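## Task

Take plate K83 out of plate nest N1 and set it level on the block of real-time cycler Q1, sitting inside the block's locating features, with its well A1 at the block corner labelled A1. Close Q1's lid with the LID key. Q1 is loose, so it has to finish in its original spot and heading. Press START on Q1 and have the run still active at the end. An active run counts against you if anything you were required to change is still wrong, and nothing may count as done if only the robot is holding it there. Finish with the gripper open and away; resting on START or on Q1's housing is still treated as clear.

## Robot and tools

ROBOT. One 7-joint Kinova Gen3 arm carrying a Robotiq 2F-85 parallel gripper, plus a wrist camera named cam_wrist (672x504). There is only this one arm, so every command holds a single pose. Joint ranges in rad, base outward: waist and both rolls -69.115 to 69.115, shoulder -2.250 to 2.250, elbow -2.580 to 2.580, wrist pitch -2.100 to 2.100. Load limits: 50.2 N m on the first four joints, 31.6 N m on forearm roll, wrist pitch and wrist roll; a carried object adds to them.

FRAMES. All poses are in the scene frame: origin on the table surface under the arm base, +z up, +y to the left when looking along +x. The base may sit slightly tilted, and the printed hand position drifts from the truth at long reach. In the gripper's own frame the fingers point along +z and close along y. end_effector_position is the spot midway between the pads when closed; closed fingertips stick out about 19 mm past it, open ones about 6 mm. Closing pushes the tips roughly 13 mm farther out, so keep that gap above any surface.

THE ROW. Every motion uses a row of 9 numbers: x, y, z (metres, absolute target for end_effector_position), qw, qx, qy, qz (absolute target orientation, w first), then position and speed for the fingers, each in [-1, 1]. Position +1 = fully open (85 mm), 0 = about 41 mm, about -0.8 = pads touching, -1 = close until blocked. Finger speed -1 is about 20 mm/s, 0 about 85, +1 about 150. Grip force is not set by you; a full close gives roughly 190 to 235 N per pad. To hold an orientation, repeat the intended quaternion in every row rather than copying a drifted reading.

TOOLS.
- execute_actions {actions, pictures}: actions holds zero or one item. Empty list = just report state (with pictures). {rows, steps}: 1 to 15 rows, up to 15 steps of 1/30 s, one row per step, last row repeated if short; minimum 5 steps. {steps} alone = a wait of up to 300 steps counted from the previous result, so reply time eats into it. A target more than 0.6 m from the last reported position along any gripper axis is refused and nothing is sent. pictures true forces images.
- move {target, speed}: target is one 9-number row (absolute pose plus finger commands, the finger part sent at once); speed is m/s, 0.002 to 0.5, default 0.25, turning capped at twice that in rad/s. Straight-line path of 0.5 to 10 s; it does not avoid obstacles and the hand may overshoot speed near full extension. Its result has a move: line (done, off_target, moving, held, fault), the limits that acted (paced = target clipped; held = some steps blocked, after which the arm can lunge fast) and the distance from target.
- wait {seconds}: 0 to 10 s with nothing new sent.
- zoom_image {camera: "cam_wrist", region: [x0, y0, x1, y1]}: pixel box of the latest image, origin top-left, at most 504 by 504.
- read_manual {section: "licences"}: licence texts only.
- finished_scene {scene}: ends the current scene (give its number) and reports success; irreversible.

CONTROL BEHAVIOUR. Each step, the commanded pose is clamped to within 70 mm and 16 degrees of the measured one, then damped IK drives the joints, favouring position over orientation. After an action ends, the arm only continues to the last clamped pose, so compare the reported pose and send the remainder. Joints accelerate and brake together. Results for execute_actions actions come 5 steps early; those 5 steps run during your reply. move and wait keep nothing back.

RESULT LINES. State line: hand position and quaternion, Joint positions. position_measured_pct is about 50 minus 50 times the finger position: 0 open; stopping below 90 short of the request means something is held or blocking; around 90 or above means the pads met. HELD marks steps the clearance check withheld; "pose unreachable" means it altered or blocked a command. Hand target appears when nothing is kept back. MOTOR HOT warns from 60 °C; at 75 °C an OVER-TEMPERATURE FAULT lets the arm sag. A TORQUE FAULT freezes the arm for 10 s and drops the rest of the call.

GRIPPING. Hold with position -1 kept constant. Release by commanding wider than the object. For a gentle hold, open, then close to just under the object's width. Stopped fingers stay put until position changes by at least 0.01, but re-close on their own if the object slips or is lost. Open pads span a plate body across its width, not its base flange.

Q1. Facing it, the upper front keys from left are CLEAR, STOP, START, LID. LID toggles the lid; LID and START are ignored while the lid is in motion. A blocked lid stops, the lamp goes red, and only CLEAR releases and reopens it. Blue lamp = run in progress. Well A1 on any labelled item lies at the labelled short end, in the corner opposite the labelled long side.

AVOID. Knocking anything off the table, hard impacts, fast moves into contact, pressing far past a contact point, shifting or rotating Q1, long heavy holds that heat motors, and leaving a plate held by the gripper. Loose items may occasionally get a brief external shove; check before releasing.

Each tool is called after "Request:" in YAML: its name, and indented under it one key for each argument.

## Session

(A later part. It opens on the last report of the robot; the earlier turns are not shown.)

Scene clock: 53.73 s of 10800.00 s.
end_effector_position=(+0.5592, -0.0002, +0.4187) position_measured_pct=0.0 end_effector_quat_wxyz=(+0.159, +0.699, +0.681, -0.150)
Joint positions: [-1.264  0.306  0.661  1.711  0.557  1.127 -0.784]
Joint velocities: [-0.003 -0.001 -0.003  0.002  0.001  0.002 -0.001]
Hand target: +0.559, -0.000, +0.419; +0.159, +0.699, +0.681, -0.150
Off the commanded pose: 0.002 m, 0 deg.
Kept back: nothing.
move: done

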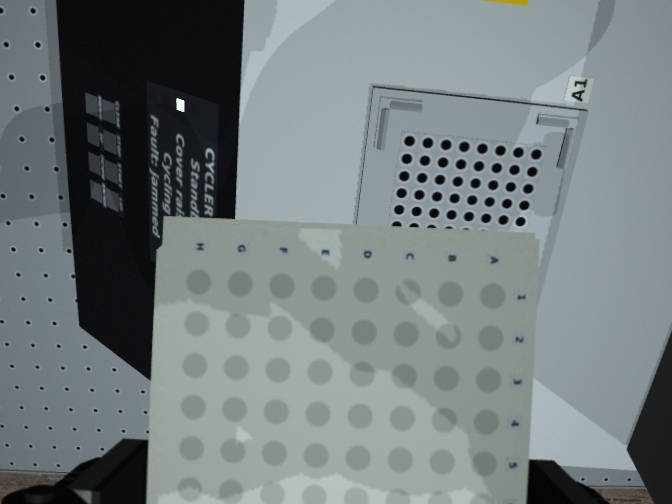

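Request:
zoom_image:
  camera: "cam_wrist"
  region: [60,380,260,504]

Request:
zoom_image:
  camera: "cam_wrist"
  region: [440,380,640,504]

Request:
move:
  target: [0.5592,-0.0002,0.4187,0.159,0.699,0.681,-0.15,0.6,-1]

Region (60, 380, 260, 504) of cam_wrist's 672x504 image, scaled by 2.520; it fills the top 312 rows of this view, and the rest is white.

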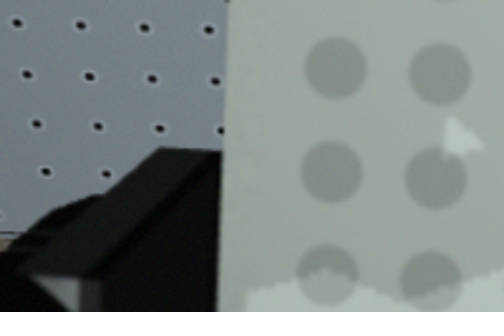

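Region (440, 380, 640, 504) of cam_wrist's 672x504 image, scaled by 2.520; it fills the top 312 rows of this view, and the rest is white.

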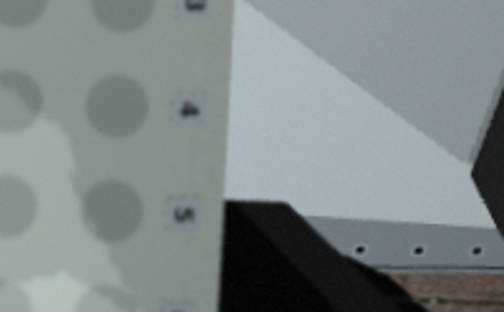

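Scene clock: 55.30 s of 10800.00 s.
end_effector_position=(+0.5592, -0.0002, +0.4187) position_measured_pct=9.5 end_effector_quat_wxyz=(+0.159, +0.699, +0.681, -0.150)
Joint positions: [-1.264  0.306  0.66   1.711  0.557  1.127 -0.784]
Joint velocities: [-0.    -0.     0.002 -0.001  0.    -0.001  0.   ]
Hand target: +0.559, -0.000, +0.419; +0.159, +0.699, +0.681, -0.150
Off the commanded pose: 0.000 m, 0 deg.
Kept back: nothing.
move: done

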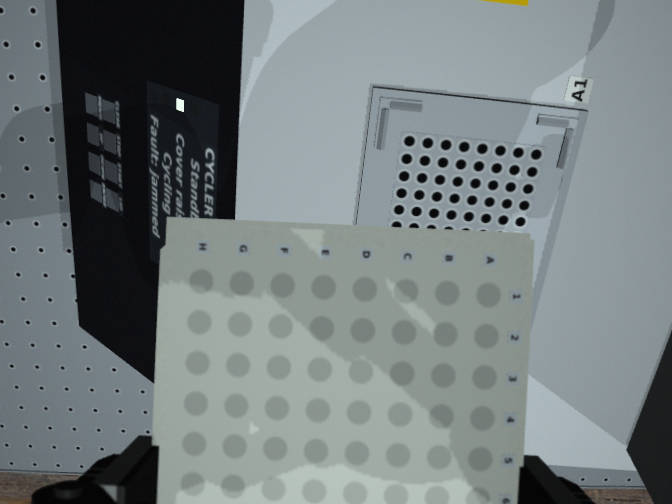

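Request:
move:
  target: [0.623,-0.0242,0.26,0,0.734,0.679,0,0.6,-1]
  speed: 0.15

Request:
move:
  target: [0.623,-0.0242,0.2295,0,0.734,0.679,0,0.6,-1]
  speed: 0.015

Request:
move:
  target: [0.623,-0.0242,0.2295,0,0.734,0.679,0,1,0]

Request:
zoom_image:
  camera: "cam_wrist"
  region: [100,180,600,504]

Scene clock: 58.67 s of 10800.00 s.
end_effector_position=(+0.6239, -0.0240, +0.2613) position_measured_pct=9.5 end_effector_quat_wxyz=(+0.001, +0.735, +0.678, +0.000)
Joint positions: [-0.564  0.487  0.377  1.645 -0.051  0.627 -0.105]
Joint velocities: [ 0.004  0.001  0.001  0.001 -0.002  0.001  0.002]
Hand target: +0.624, -0.024, +0.261; +0.001, +0.735, +0.678, +0.000
Off the commanded pose: 0.002 m, 0 deg.
Kept back: nothing.
move: done

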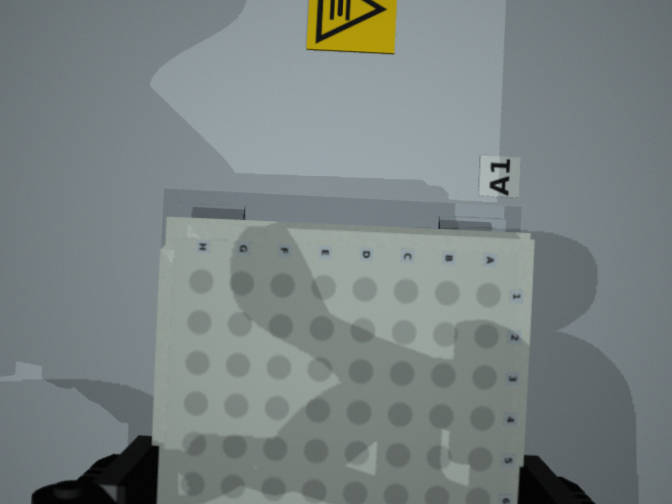

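Scene clock: 61.00 s of 10800.00 s.
end_effector_position=(+0.6231, -0.0243, +0.2305) position_measured_pct=9.5 end_effector_quat_wxyz=(+0.000, +0.734, +0.679, +0.000)
Joint positions: [-0.53   0.547  0.353  1.646 -0.073  0.567 -0.084]
Joint velocities: [ 0.001 -0.    -0.001 -0.002 -0.001  0.    -0.   ]
Hand target: +0.623, -0.024, +0.230; +0.000, +0.734, +0.679, -0.000
Off the commanded pose: 0.001 m, 0 deg.
Kept back: nothing.
move: done

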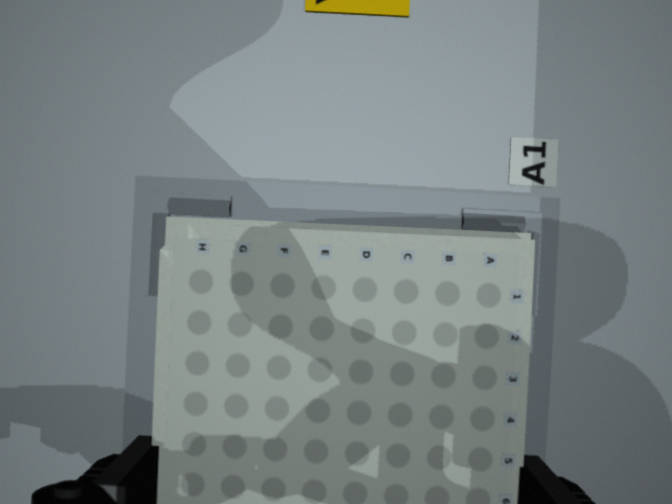

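Scene clock: 61.70 s of 10800.00 s.
end_effector_position=(+0.6230, -0.0242, +0.2295) position_measured_pct=0.0 end_effector_quat_wxyz=(+0.000, +0.734, +0.679, +0.000)
Joint positions: [-0.53   0.549  0.352  1.646 -0.073  0.566 -0.083]
Joint velocities: [-0.     0.     0.     0.001 -0.    -0.     0.001]
Hand target: +0.623, -0.024, +0.230; +0.000, +0.734, +0.679, -0.000
Off the commanded pose: 0.000 m, 0 deg.
Kept back: nothing.
move: done

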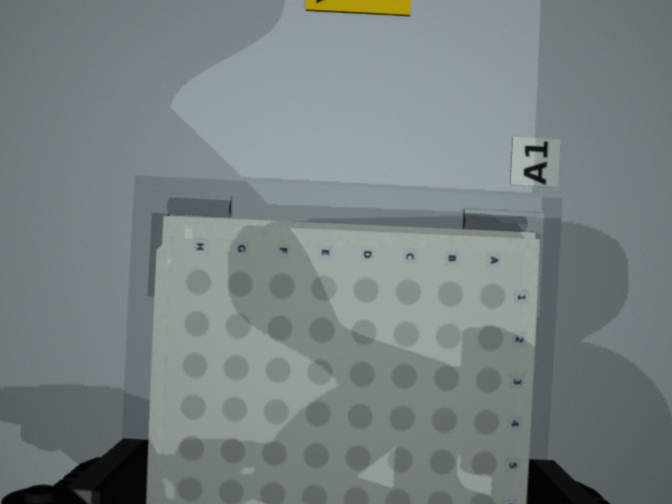

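Region (100, 180, 600, 504) of cam_wrist's 672x504 image, scaled by 1.008; it fills the top 327 rows of this view, and the rest is white.

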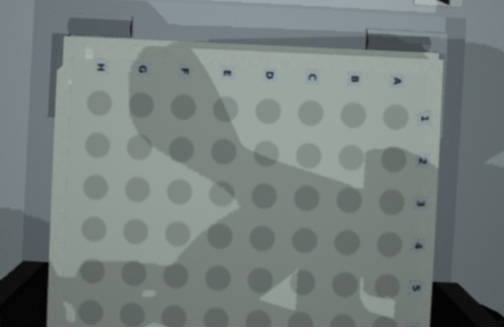

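Request:
move:
  target: [0.623,-0.0242,0.2262,0,0.734,0.679,0,1,0]
  speed: 0.005

Request:
zoom_image:
  camera: "cam_wrist"
  region: [90,400,230,504]

Request:
zoom_image:
  camera: "cam_wrist"
  region: [460,400,600,504]

Scene clock: 63.17 s of 10800.00 s.
end_effector_position=(+0.6231, -0.0242, +0.2266) position_measured_pct=0.0 end_effector_quat_wxyz=(+0.000, +0.734, +0.679, +0.000)
Joint positions: [-0.527  0.554  0.35   1.645 -0.075  0.56  -0.082]
Joint velocities: [ 0.    -0.     0.     0.002 -0.    -0.001  0.001]
Hand target: +0.623, -0.024, +0.226; +0.000, +0.734, +0.679, -0.000
Off the commanded pose: 0.000 m, 0 deg.
Kept back: nothing.
move: done

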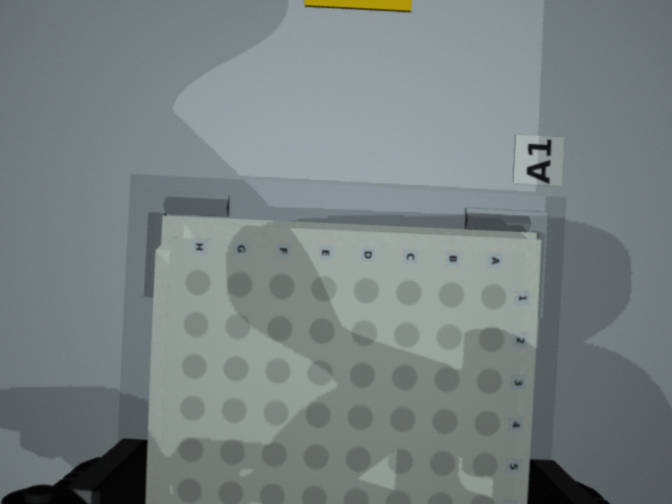

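Region (90, 400, 230, 504) of cam_wrist's 672x504 image, scaled by 3.600; it fills the top 374 rows of this view, and the rest is white.

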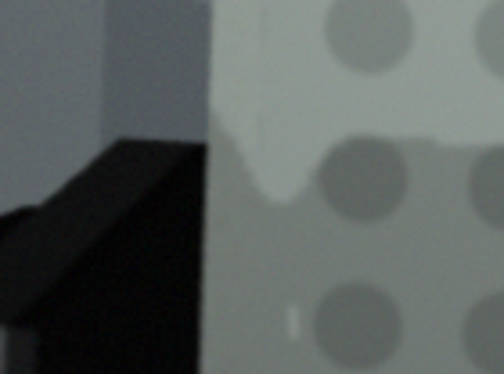

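Region (460, 400, 600, 504) of cam_wrist's 672x504 image, scaled by 3.600; it fills the top 374 rows of this view, and the rest is white.

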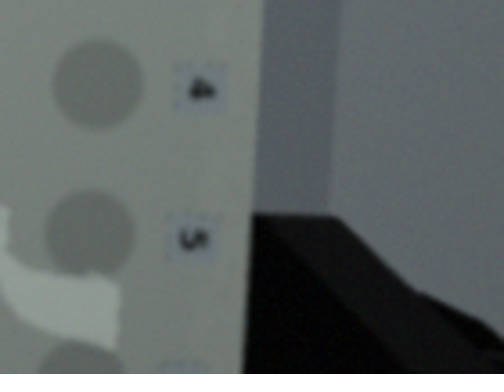

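Request:
move:
  target: [0.6246,-0.004,0.2295,0,0.734,0.679,0,1,0]
  speed: 0.008

Scene clock: 66.17 s of 10800.00 s.
end_effector_position=(+0.6250, -0.0045, +0.2297) position_measured_pct=0.0 end_effector_quat_wxyz=(+0.000, +0.734, +0.679, +0.000)
Joint positions: [-0.578  0.559  0.366  1.636 -0.062  0.572 -0.132]
Joint velocities: [-0.002  0.001  0.001  0.     0.001  0.    -0.001]
Hand target: +0.625, -0.004, +0.229; -0.000, +0.734, +0.679, -0.000
Off the commanded pose: 0.001 m, 0 deg.
Kept back: nothing.
move: done

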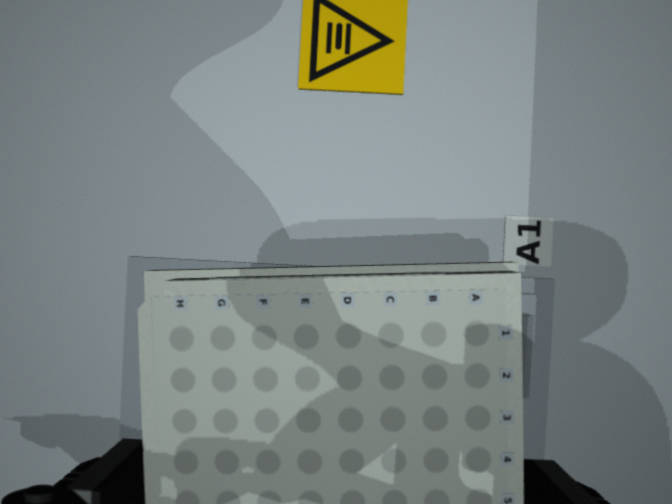

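Request:
move:
  target: [0.6246,-0.004,0.236,0,0.734,0.679,0,1,0]
  speed: 0.008

Scene clock: 67.40 s of 10800.00 s.
end_effector_position=(+0.6246, -0.0040, +0.2359) position_measured_pct=0.0 end_effector_quat_wxyz=(-0.000, +0.734, +0.679, -0.000)
Joint positions: [-0.585  0.547  0.371  1.638 -0.058  0.584 -0.135]
Joint velocities: [-0.001 -0.001  0.     0.001  0.001  0.001 -0.   ]
Hand target: +0.625, -0.004, +0.236; -0.000, +0.734, +0.679, +0.000
Off the commanded pose: 0.000 m, 0 deg.
Kept back: nothing.
move: done

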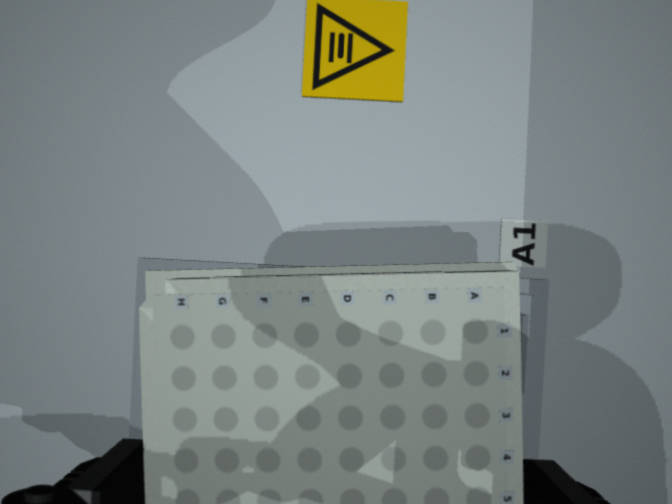

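Request:
move:
  target: [0.6246,-0.004,0.24,0,0.734,0.679,0,0.6,-1]
  speed: 0.01

Request:
move:
  target: [0.56,-0.004,0.33,0,0.734,0.679,0,0.6,-1]
  speed: 0.1

Scene clock: 69.43 s of 10800.00 s.
end_effector_position=(+0.6246, -0.0040, +0.2400) position_measured_pct=9.5 end_effector_quat_wxyz=(-0.000, +0.734, +0.679, +0.000)
Joint positions: [-0.589  0.539  0.373  1.638 -0.055  0.592 -0.137]
Joint velocities: [-0.    -0.001 -0.001 -0.    -0.    -0.001  0.001]
Hand target: +0.625, -0.004, +0.240; -0.000, +0.734, +0.679, +0.000
Off the commanded pose: 0.000 m, 0 deg.
Kept back: nothing.
move: done

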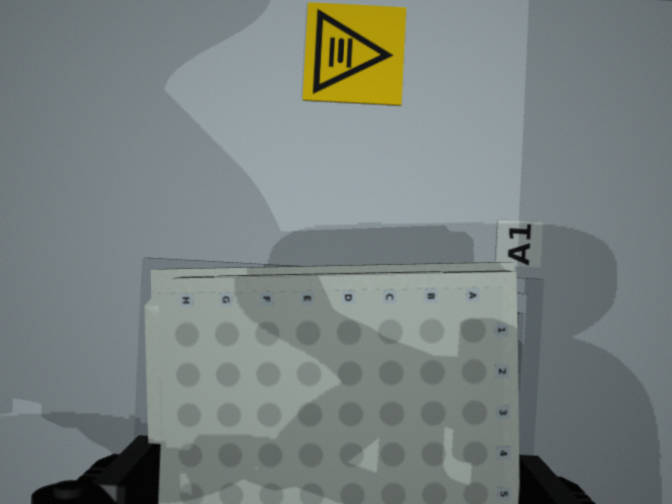

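Scene clock: 70.93 s of 10800.00 s.
end_effector_position=(+0.5597, -0.0040, +0.3295) position_measured_pct=9.5 end_effector_quat_wxyz=(-0.000, +0.734, +0.679, -0.000)
Joint positions: [-0.768  0.271  0.462  1.851  0.089  0.654 -0.278]
Joint velocities: [-0.004 -0.006 -0.002 -0.     0.003  0.    -0.002]
Hand target: +0.560, -0.004, +0.330; -0.000, +0.734, +0.679, -0.000
Off the commanded pose: 0.001 m, 0 deg.
Kept back: nothing.
move: done

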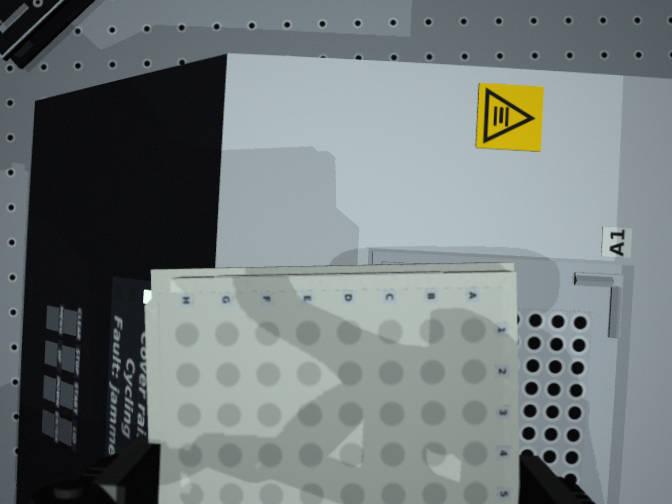

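Request:
move:
  target: [0.6246,-0.0147,0.25,0,0.754,0.657,0,0.6,-1]
  speed: 0.1

Request:
move:
  target: [0.6246,-0.0147,0.236,0,0.754,0.657,0,0.6,-1]
  speed: 0.02

Scene clock: 73.63 s of 10800.00 s.
end_effector_position=(+0.6250, -0.0147, +0.2505) position_measured_pct=9.5 end_effector_quat_wxyz=(+0.000, +0.754, +0.657, +0.000)
Joint positions: [-0.585  0.516  0.392  1.64  -0.072  0.61  -0.162]
Joint velocities: [ 0.004  0.005  0.    -0.002 -0.001  0.001  0.002]
Hand target: +0.625, -0.015, +0.250; +0.000, +0.754, +0.657, +0.000
Off the commanded pose: 0.001 m, 0 deg.
Kept back: nothing.
move: done

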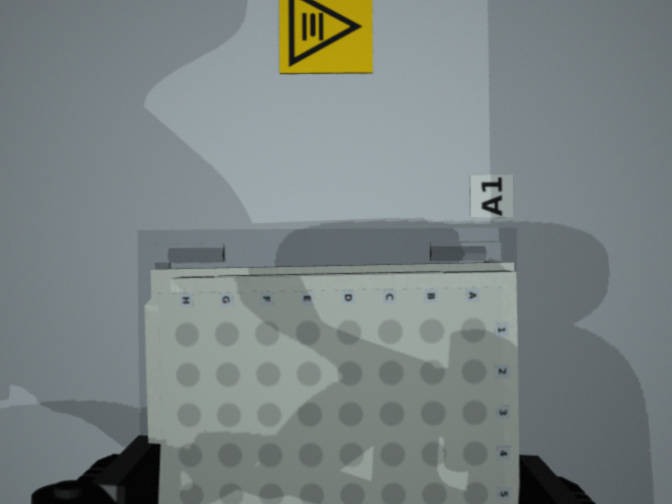

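Scene clock: 74.57 s of 10800.00 s.
end_effector_position=(+0.6247, -0.0146, +0.2362) position_measured_pct=9.5 end_effector_quat_wxyz=(+0.000, +0.754, +0.657, +0.000)
Joint positions: [-0.57   0.544  0.381  1.64  -0.082  0.583 -0.154]
Joint velocities: [ 0.002  0.003  0.    -0.001 -0.001 -0.002  0.   ]
Hand target: +0.625, -0.015, +0.236; +0.000, +0.754, +0.657, -0.000
Off the commanded pose: 0.000 m, 0 deg.
Kept back: nothing.
move: done

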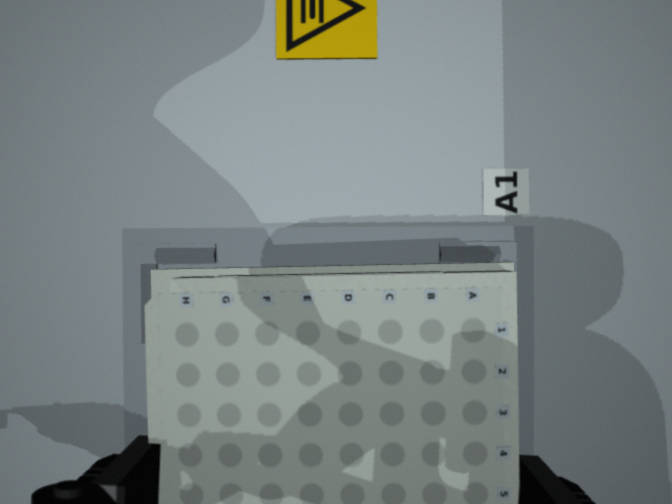

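Request:
move:
  target: [0.6237,-0.0147,0.2345,0,0.754,0.657,0,0.6,-1]
  speed: 0.01

Request:
move:
  target: [0.6237,-0.0147,0.2275,0,0.754,0.657,0,0.6,-1]
  speed: 0.006

Request:
zoom_image:
  camera: "cam_wrist"
  region: [100,330,260,504]

Request:
zoom_image:
  camera: "cam_wrist"
  region: [430,330,590,504]

Scene clock: 75.73 s of 10800.00 s.
end_effector_position=(+0.6237, -0.0147, +0.2345) position_measured_pct=9.5 end_effector_quat_wxyz=(+0.000, +0.754, +0.657, +0.000)
Joint positions: [-0.569  0.546  0.38   1.643 -0.083  0.578 -0.153]
Joint velocities: [ 0.     0.001  0.    -0.001 -0.    -0.001  0.   ]
Hand target: +0.624, -0.015, +0.235; +0.000, +0.754, +0.657, -0.000
Off the commanded pose: 0.000 m, 0 deg.
Kept back: nothing.
move: done

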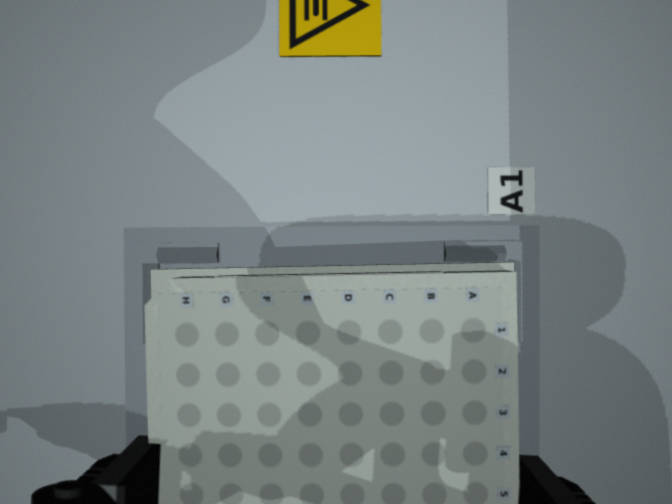

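Scene clock: 77.13 s of 10800.00 s.
end_effector_position=(+0.6239, -0.0143, +0.2316) position_measured_pct=9.5 end_effector_quat_wxyz=(-0.001, +0.754, +0.657, +0.001)
Joint positions: [-0.563  0.551  0.375  1.644 -0.088  0.57  -0.149]
Joint velocities: [ 0.001  0.    -0.001  0.002  0.    -0.002 -0.   ]
Hand target: +0.624, -0.015, +0.228; +0.000, +0.754, +0.657, -0.000
Off the commanded pose: 0.004 m, 0 deg.
Kept back: nothing.
move: off_target

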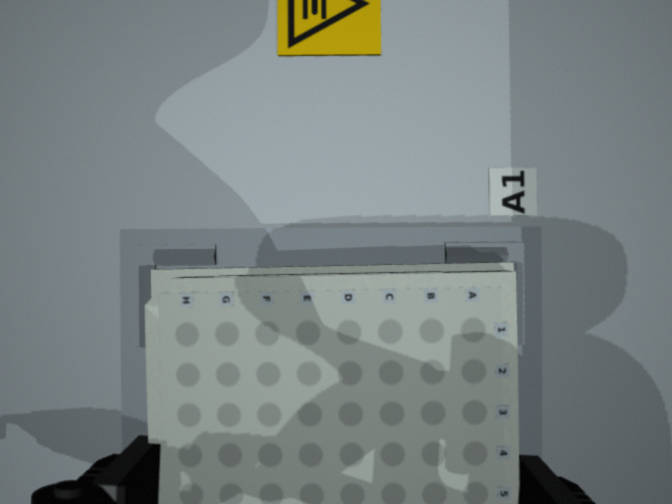

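Region (100, 330, 260, 504) of cam_wrist's 672x504 image, scaled by 2.897; it fills the left 463 columns of this view, and the rest is white.

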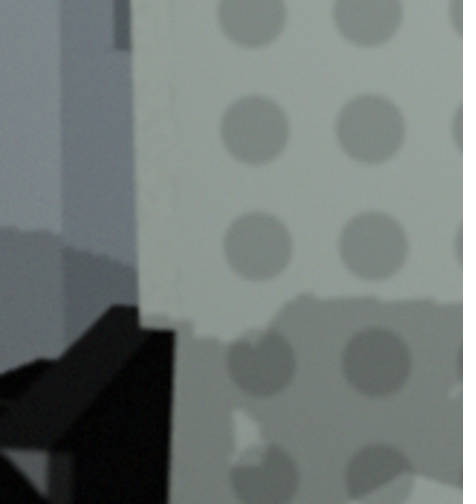

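Region (430, 330, 590, 504) of cam_wrist's 672x504 image, scaled by 2.897; it fills the left 463 columns of this view, and the rest is white.

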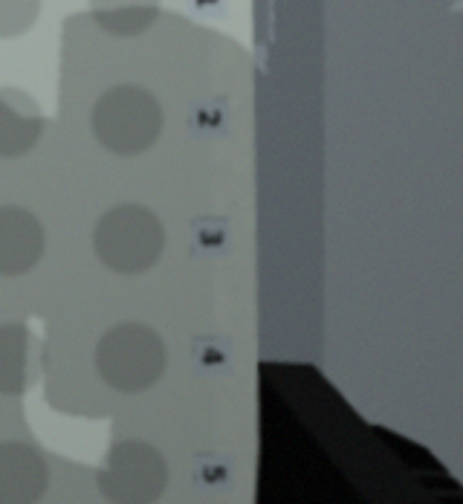

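Request:
move:
  target: [0.6238,-0.0143,0.2312,0,0.754,0.657,0,1,-1]
  speed: 0.01

Request:
move:
  target: [0.6238,-0.0143,0.2265,0,0.754,0.657,0,1,-1]
  speed: 0.005

Scene clock: 78.13 s of 10800.00 s.
end_effector_position=(+0.6238, -0.0143, +0.2312) position_measured_pct=0.0 end_effector_quat_wxyz=(+0.000, +0.754, +0.657, +0.000)
Joint positions: [-0.567  0.553  0.378  1.642 -0.085  0.572 -0.152]
Joint velocities: [-0.     0.    -0.001 -0.001  0.     0.002 -0.   ]
Hand target: +0.624, -0.014, +0.231; -0.000, +0.754, +0.657, +0.000
Off the commanded pose: 0.000 m, 0 deg.
Kept back: nothing.
move: done

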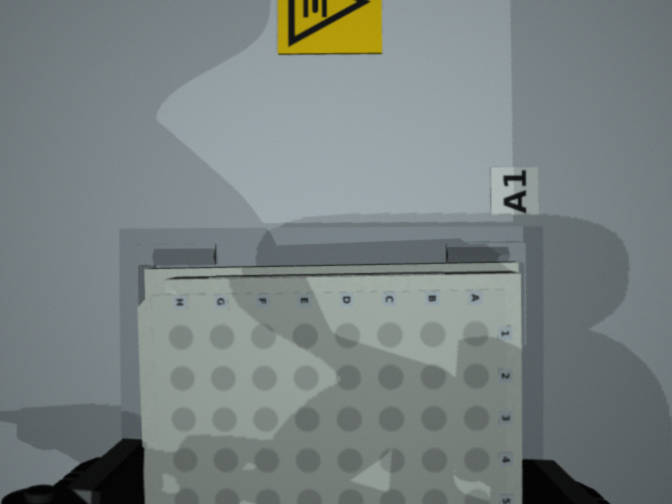

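Scene clock: 79.30 s of 10800.00 s.
end_effector_position=(+0.6242, -0.0143, +0.2284) position_measured_pct=0.0 end_effector_quat_wxyz=(-0.000, +0.754, +0.657, +0.001)
Joint positions: [-0.562  0.558  0.374  1.642 -0.088  0.565 -0.15 ]
Joint velocities: [ 0.001 -0.    -0.001  0.    -0.    -0.    -0.   ]
Hand target: +0.624, -0.014, +0.227; +0.000, +0.754, +0.657, -0.000
Off the commanded pose: 0.002 m, 0 deg.
Kept back: nothing.
move: done

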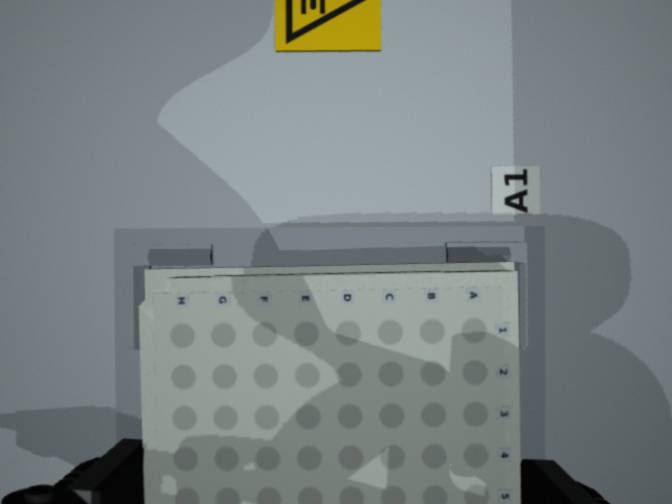

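Request:
move:
  target: [0.6238,-0.0143,0.231,0,0.754,0.657,0,0.9,-1]
  speed: 0.005

Request:
move:
  target: [0.6238,-0.0143,0.237,0,0.754,0.657,0,0.9,-1]
  speed: 0.005

Scene clock: 80.43 s of 10800.00 s.
end_effector_position=(+0.6238, -0.0143, +0.2310) position_measured_pct=4.0 end_effector_quat_wxyz=(-0.000, +0.754, +0.657, -0.000)
Joint positions: [-0.566  0.553  0.378  1.642 -0.085  0.572 -0.152]
Joint velocities: [-0.    -0.001 -0.001 -0.001  0.     0.002  0.   ]
Hand target: +0.624, -0.014, +0.231; -0.000, +0.754, +0.657, +0.000
Off the commanded pose: 0.000 m, 0 deg.
Kept back: nothing.
move: done

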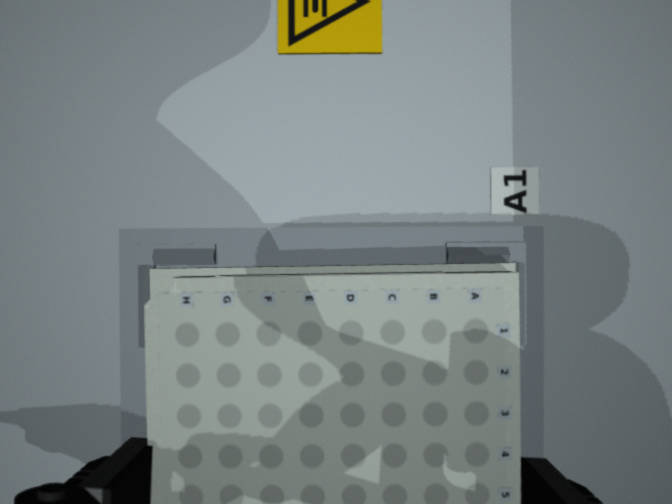

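Scene clock: 81.87 s of 10800.00 s.
end_effector_position=(+0.6238, -0.0143, +0.2370) position_measured_pct=4.0 end_effector_quat_wxyz=(-0.000, +0.754, +0.657, -0.000)
Joint positions: [-0.573  0.541  0.382  1.643 -0.081  0.583 -0.155]
Joint velocities: [-0.    -0.001  0.001 -0.    -0.    -0.001  0.   ]
Hand target: +0.624, -0.014, +0.237; -0.000, +0.754, +0.657, +0.000
Off the commanded pose: 0.000 m, 0 deg.
Kept back: nothing.
move: done

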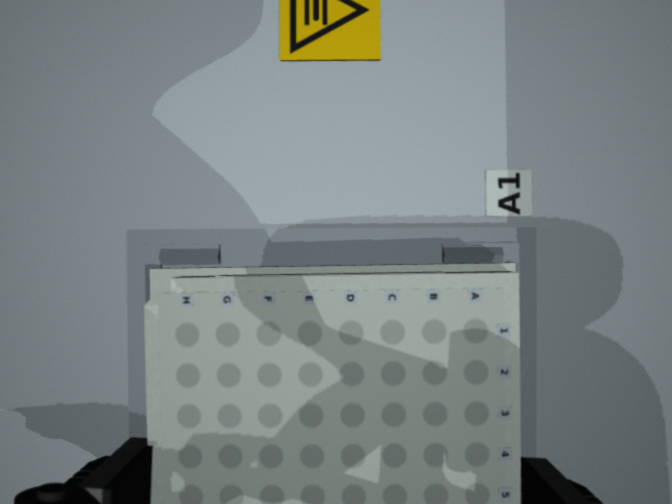

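Request:
move:
  target: [0.6242,-0.0143,0.227,0,0.754,0.657,0,0.9,-1]
  speed: 0.008

Request:
move:
  target: [0.6235,-0.0143,0.225,0,0.754,0.657,0,1,-1]
  speed: 0.004

Scene clock: 83.60 s of 10800.00 s.
end_effector_position=(+0.6242, -0.0143, +0.2299) position_measured_pct=4.0 end_effector_quat_wxyz=(-0.000, +0.754, +0.657, +0.001)
Joint positions: [-0.563  0.555  0.375  1.641 -0.088  0.569 -0.15 ]
Joint velocities: [ 0.001 -0.    -0.001 -0.    -0.    -0.     0.   ]
Hand target: +0.624, -0.014, +0.227; +0.000, +0.754, +0.657, -0.000
Off the commanded pose: 0.003 m, 0 deg.
Kept back: nothing.
move: done

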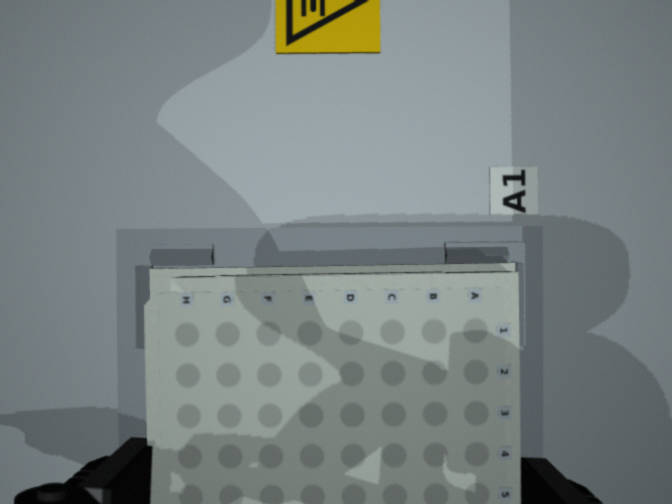

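Scene clock: 85.07 s of 10800.00 s.
end_effector_position=(+0.6244, -0.0143, +0.2281) position_measured_pct=0.0 end_effector_quat_wxyz=(+0.000, +0.754, +0.657, +0.002)
Joint positions: [-0.561  0.558  0.373  1.643 -0.089  0.563 -0.149]
Joint velocities: [-0.    -0.     0.001  0.     0.    -0.001 -0.001]
Hand target: +0.623, -0.014, +0.225; +0.000, +0.754, +0.657, -0.000
Off the commanded pose: 0.003 m, 0 deg.
Kept back: nothing.
move: done

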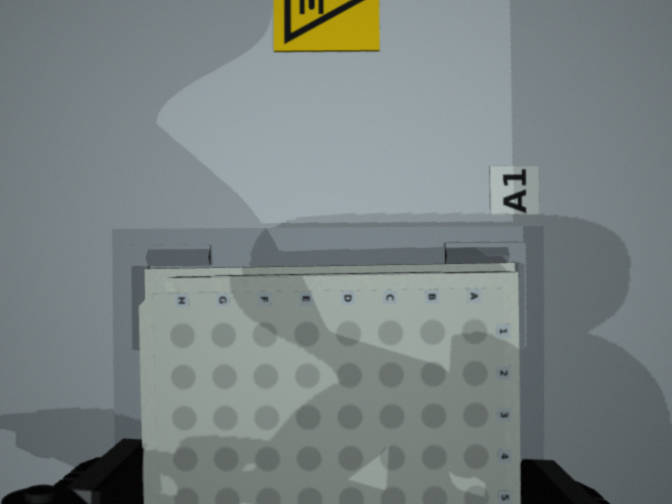

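Request:
move:
  target: [0.6205,-0.0143,0.2255,0,0.754,0.657,0,1,-1]
  speed: 0.004

Scene clock: 86.70 s of 10800.00 s.
end_effector_position=(+0.6243, -0.0142, +0.2285) position_measured_pct=0.0 end_effector_quat_wxyz=(+0.002, +0.754, +0.657, +0.004)
Joint positions: [-0.563  0.555  0.374  1.651 -0.087  0.552 -0.151]
Joint velocities: [ 0.    -0.001 -0.     0.001  0.    -0.001  0.   ]
Hand target: +0.620, -0.014, +0.226; +0.000, +0.754, +0.657, -0.000
Off the commanded pose: 0.005 m, 1 deg.
Kept back: nothing.
move: off_target

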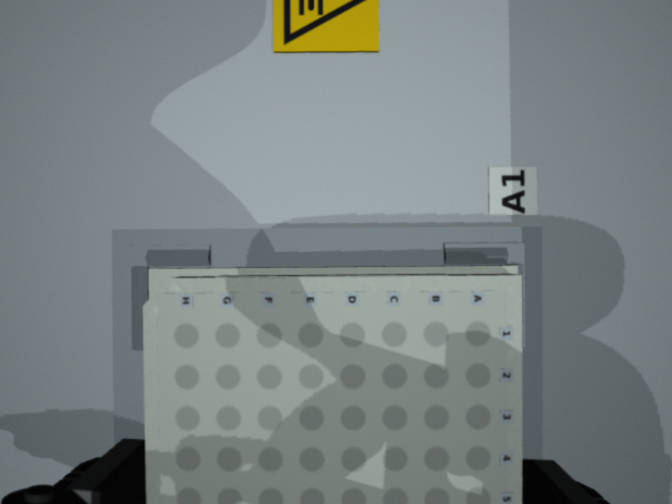

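Request:
move:
  target: [0.6243,-0.0143,0.2275,0,0.754,0.657,0,1,-1]
  speed: 0.005

Request:
move:
  target: [0.623,-0.026,0.2278,0,0.734,0.679,0,1,-1]
  speed: 0.005

Scene clock: 88.33 s of 10800.00 s.
end_effector_position=(+0.6253, -0.0142, +0.2289) position_measured_pct=0.0 end_effector_quat_wxyz=(+0.000, +0.754, +0.657, +0.001)
Joint positions: [-0.562  0.558  0.374  1.639 -0.087  0.567 -0.151]
Joint velocities: [ 0.     0.    -0.001  0.001  0.    -0.001 -0.001]
Hand target: +0.624, -0.014, +0.227; +0.000, +0.754, +0.657, -0.000
Off the commanded pose: 0.002 m, 0 deg.
Kept back: nothing.
move: done

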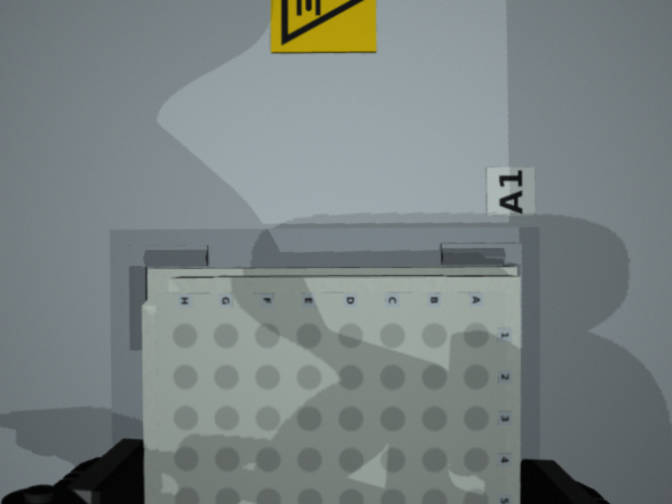

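Scene clock: 94.53 s of 10800.00 s.
end_effector_position=(+0.6236, -0.0248, +0.2281) position_measured_pct=0.0 end_effector_quat_wxyz=(-0.000, +0.734, +0.679, +0.001)
Joint positions: [-0.526  0.551  0.35   1.645 -0.077  0.562 -0.077]
Joint velocities: [-0.    -0.    -0.     0.    -0.001 -0.     0.002]
Hand target: +0.623, -0.026, +0.228; +0.000, +0.734, +0.679, +0.000
Off the commanded pose: 0.001 m, 0 deg.
Kept back: nothing.
move: done

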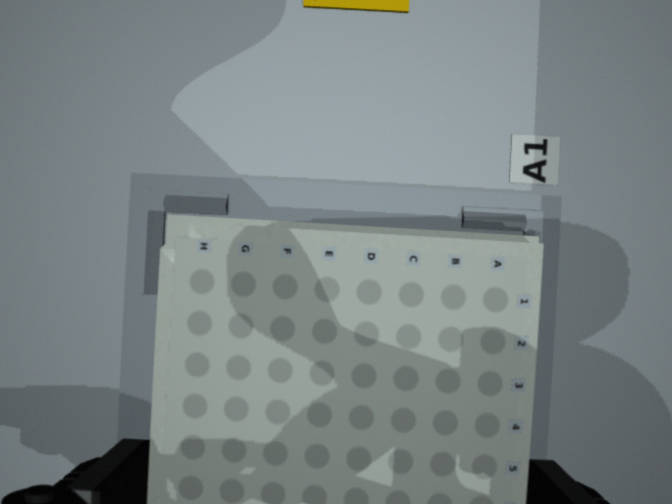

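Request:
move:
  target: [0.6232,-0.0245,0.2285,0,0.734,0.679,0,1,-1]
  speed: 0.005

Request:
move:
  target: [0.6232,-0.0245,0.234,0,0.734,0.679,0,1,-1]
  speed: 0.005

Scene clock: 95.47 s of 10800.00 s.
end_effector_position=(+0.6232, -0.0245, +0.2285) position_measured_pct=0.0 end_effector_quat_wxyz=(-0.000, +0.734, +0.679, +0.000)
Joint positions: [-0.529  0.551  0.353  1.645 -0.076  0.565 -0.08 ]
Joint velocities: [-0.001  0.     0.001  0.001  0.    -0.     0.   ]
Hand target: +0.623, -0.024, +0.228; -0.000, +0.734, +0.679, +0.000
Off the commanded pose: 0.000 m, 0 deg.
Kept back: nothing.
move: done

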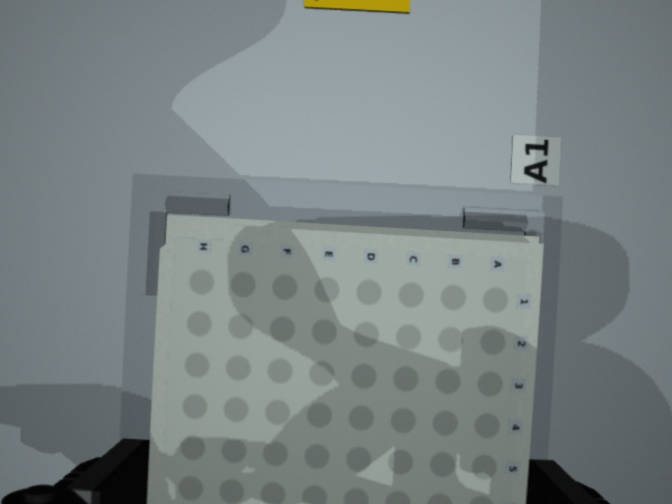

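Scene clock: 96.80 s of 10800.00 s.
end_effector_position=(+0.6232, -0.0245, +0.2340) position_measured_pct=0.0 end_effector_quat_wxyz=(-0.000, +0.734, +0.679, -0.000)
Joint positions: [-0.534  0.54   0.357  1.646 -0.072  0.575 -0.083]
Joint velocities: [-0.001 -0.    -0.    -0.001 -0.     0.    -0.   ]
Hand target: +0.623, -0.024, +0.234; -0.000, +0.734, +0.679, +0.000
Off the commanded pose: 0.000 m, 0 deg.
Kept back: nothing.
move: done

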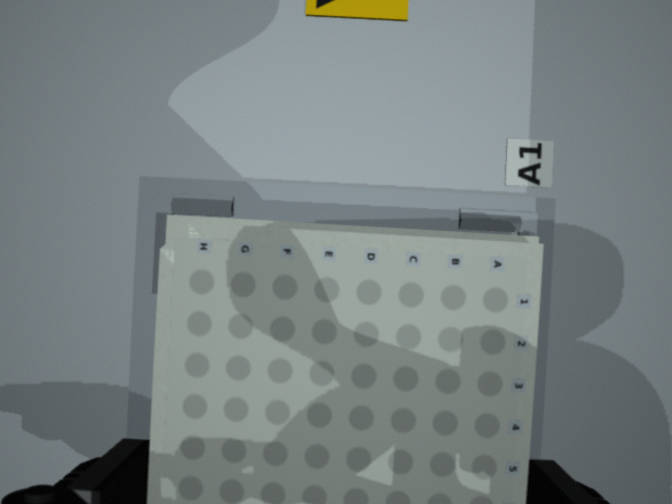

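Request:
move:
  target: [0.6228,-0.0245,0.2335,0,0.729,0.6845,0,1,-1]
  speed: 0.01

Request:
move:
  target: [0.6228,-0.0245,0.2262,0,0.729,0.6845,0,1,-1]
  speed: 0.006

Scene clock: 98.50 s of 10800.00 s.
end_effector_position=(+0.6228, -0.0245, +0.2335) position_measured_pct=0.0 end_effector_quat_wxyz=(-0.000, +0.729, +0.685, +0.000)
Joint positions: [-0.532  0.54   0.353  1.647 -0.068  0.573 -0.072]
Joint velocities: [ 0.001 -0.    -0.001 -0.     0.    -0.     0.   ]
Hand target: +0.623, -0.024, +0.234; +0.000, +0.729, +0.685, -0.000
Off the commanded pose: 0.000 m, 0 deg.
Kept back: nothing.
move: done

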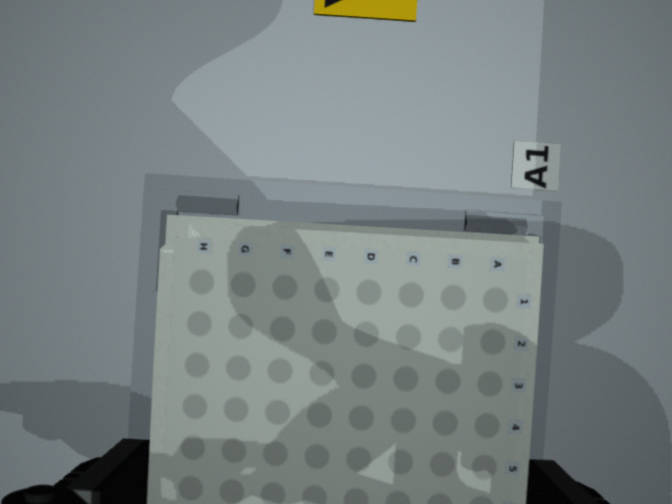

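Scene clock: 99.93 s of 10800.00 s.
end_effector_position=(+0.6229, -0.0245, +0.2266) position_measured_pct=0.0 end_effector_quat_wxyz=(+0.000, +0.729, +0.684, +0.000)
Joint positions: [-0.525  0.554  0.348  1.646 -0.073  0.56  -0.068]
Joint velocities: [ 0.001  0.     0.001 -0.    -0.     0.001  0.001]
Hand target: +0.623, -0.025, +0.226; +0.000, +0.729, +0.684, -0.000
Off the commanded pose: 0.000 m, 0 deg.
Kept back: nothing.
move: done

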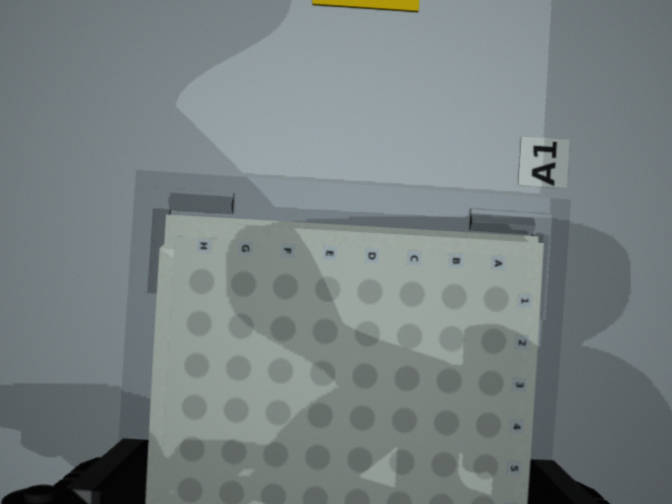

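Request:
move:
  target: [0.6217,-0.0405,0.2271,0,0.729,0.6845,0,1,-1]
  speed: 0.008

Request:
move:
  target: [0.6239,-0.0085,0.2285,0,0.729,0.6845,0,1,-1]
  speed: 0.008

Scene clock: 102.40 s of 10800.00 s.
end_effector_position=(+0.6217, -0.0403, +0.2271) position_measured_pct=0.0 end_effector_quat_wxyz=(+0.000, +0.729, +0.685, +0.000)
Joint positions: [-0.484  0.546  0.335  1.65  -0.08   0.558 -0.031]
Joint velocities: [ 0.001 -0.001 -0.     0.001 -0.001 -0.001  0.001]
Hand target: +0.622, -0.040, +0.227; +0.000, +0.729, +0.685, +0.000
Off the commanded pose: 0.000 m, 0 deg.
Kept back: nothing.
move: done

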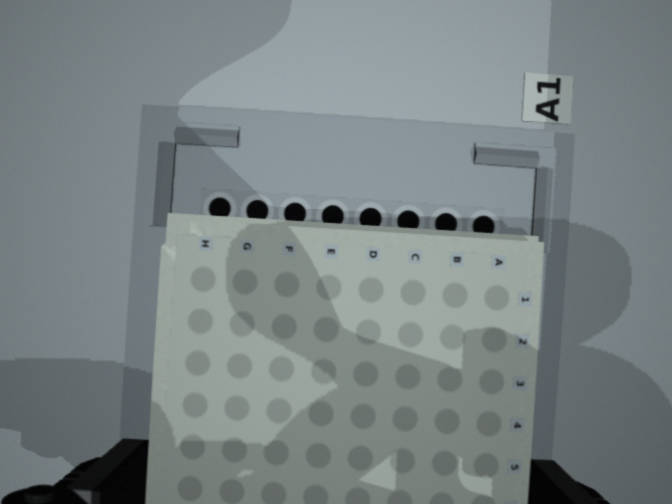

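Scene clock: 106.60 s of 10800.00 s.
end_effector_position=(+0.6235, -0.0109, +0.2282) position_measured_pct=0.0 end_effector_quat_wxyz=(+0.000, +0.730, +0.684, -0.001)
Joint positions: [-0.564  0.558  0.363  1.641 -0.063  0.568 -0.107]
Joint velocities: [ 0.    -0.    -0.001 -0.001  0.002  0.    -0.003]
Hand target: +0.624, -0.009, +0.228; -0.000, +0.729, +0.684, -0.000
Off the commanded pose: 0.002 m, 0 deg.
Kept back: nothing.
move: done

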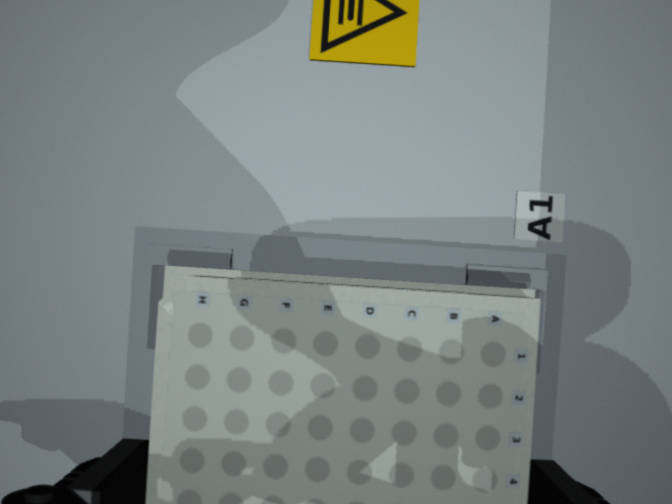

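Request:
move:
  target: [0.6237,-0.0105,0.227,-0.0128,0.729,0.6845,0.012,1,-1]
  speed: 0.006

Scene clock: 110.37 s of 10800.00 s.
end_effector_position=(+0.6236, -0.0115, +0.2270) position_measured_pct=0.0 end_effector_quat_wxyz=(-0.012, +0.729, +0.684, +0.011)
Joint positions: [-0.508  0.551  0.313  1.641 -0.095  0.563 -0.055]
Joint velocities: [ 0.002 -0.    -0.001  0.    -0.001 -0.001  0.   ]
Hand target: +0.624, -0.011, +0.227; -0.013, +0.729, +0.684, +0.012
Off the commanded pose: 0.001 m, 0 deg.
Kept back: nothing.
move: done

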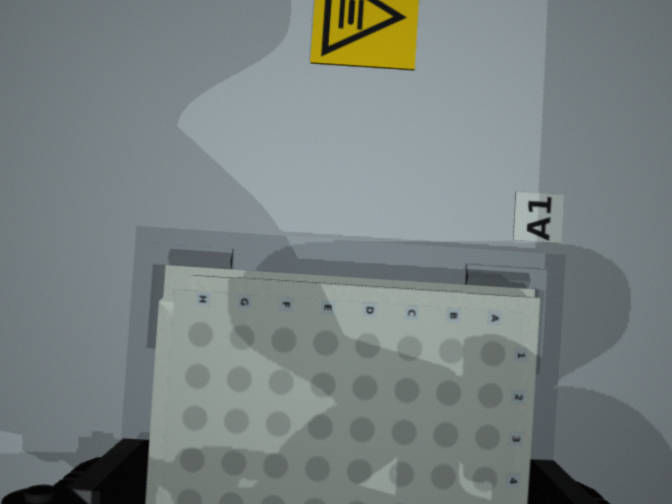

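Request:
move:
  target: [0.6237,-0.0115,0.2245,-0.0128,0.729,0.6845,0.012,1,-1]
  speed: 0.004

Request:
move:
  target: [0.6228,-0.0245,0.2255,-0.0128,0.729,0.6845,0.012,1,-1]
  speed: 0.007

Scene clock: 111.43 s of 10800.00 s.
end_effector_position=(+0.6235, -0.0116, +0.2250) position_measured_pct=0.0 end_effector_quat_wxyz=(-0.013, +0.729, +0.684, +0.012)
Joint positions: [-0.503  0.555  0.31   1.641 -0.097  0.559 -0.051]
Joint velocities: [ 0.001 -0.    -0.001 -0.001 -0.     0.001  0.   ]
Hand target: +0.624, -0.012, +0.225; -0.013, +0.729, +0.684, +0.012
Off the commanded pose: 0.001 m, 0 deg.
Kept back: nothing.
move: done

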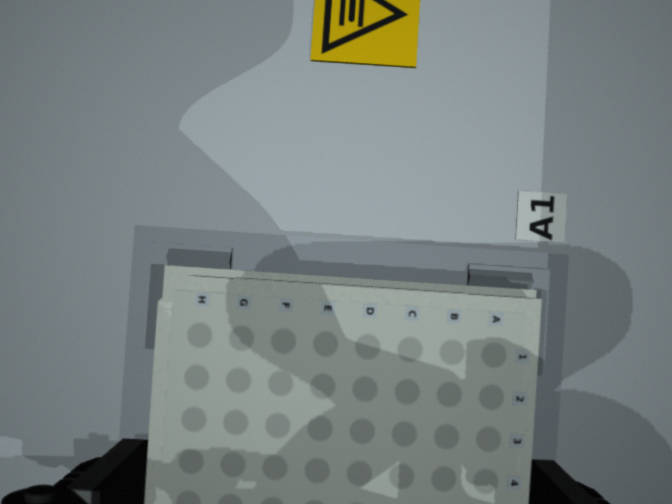

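Scene clock: 113.50 s of 10800.00 s.
end_effector_position=(+0.6228, -0.0213, +0.2256) position_measured_pct=0.0 end_effector_quat_wxyz=(-0.014, +0.728, +0.685, +0.013)
Joint positions: [-0.475  0.548  0.299  1.645 -0.106  0.558 -0.019]
Joint velocities: [ 0.     0.     0.002  0.002 -0.002 -0.001  0.001]
Hand target: +0.623, -0.024, +0.226; -0.013, +0.729, +0.684, +0.012
Off the commanded pose: 0.003 m, 0 deg.
Kept back: nothing.
move: done

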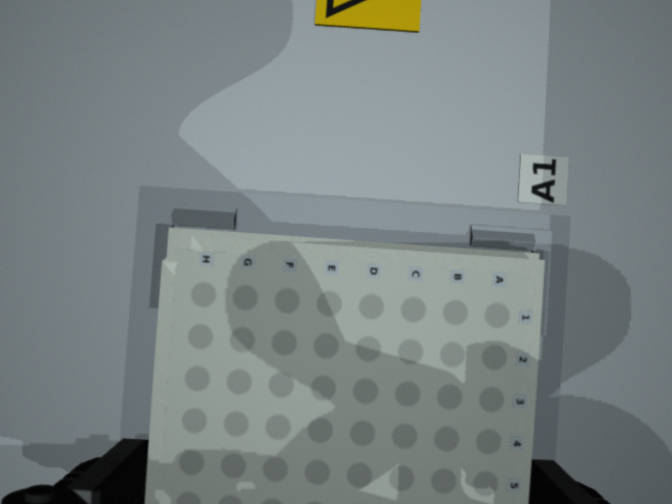

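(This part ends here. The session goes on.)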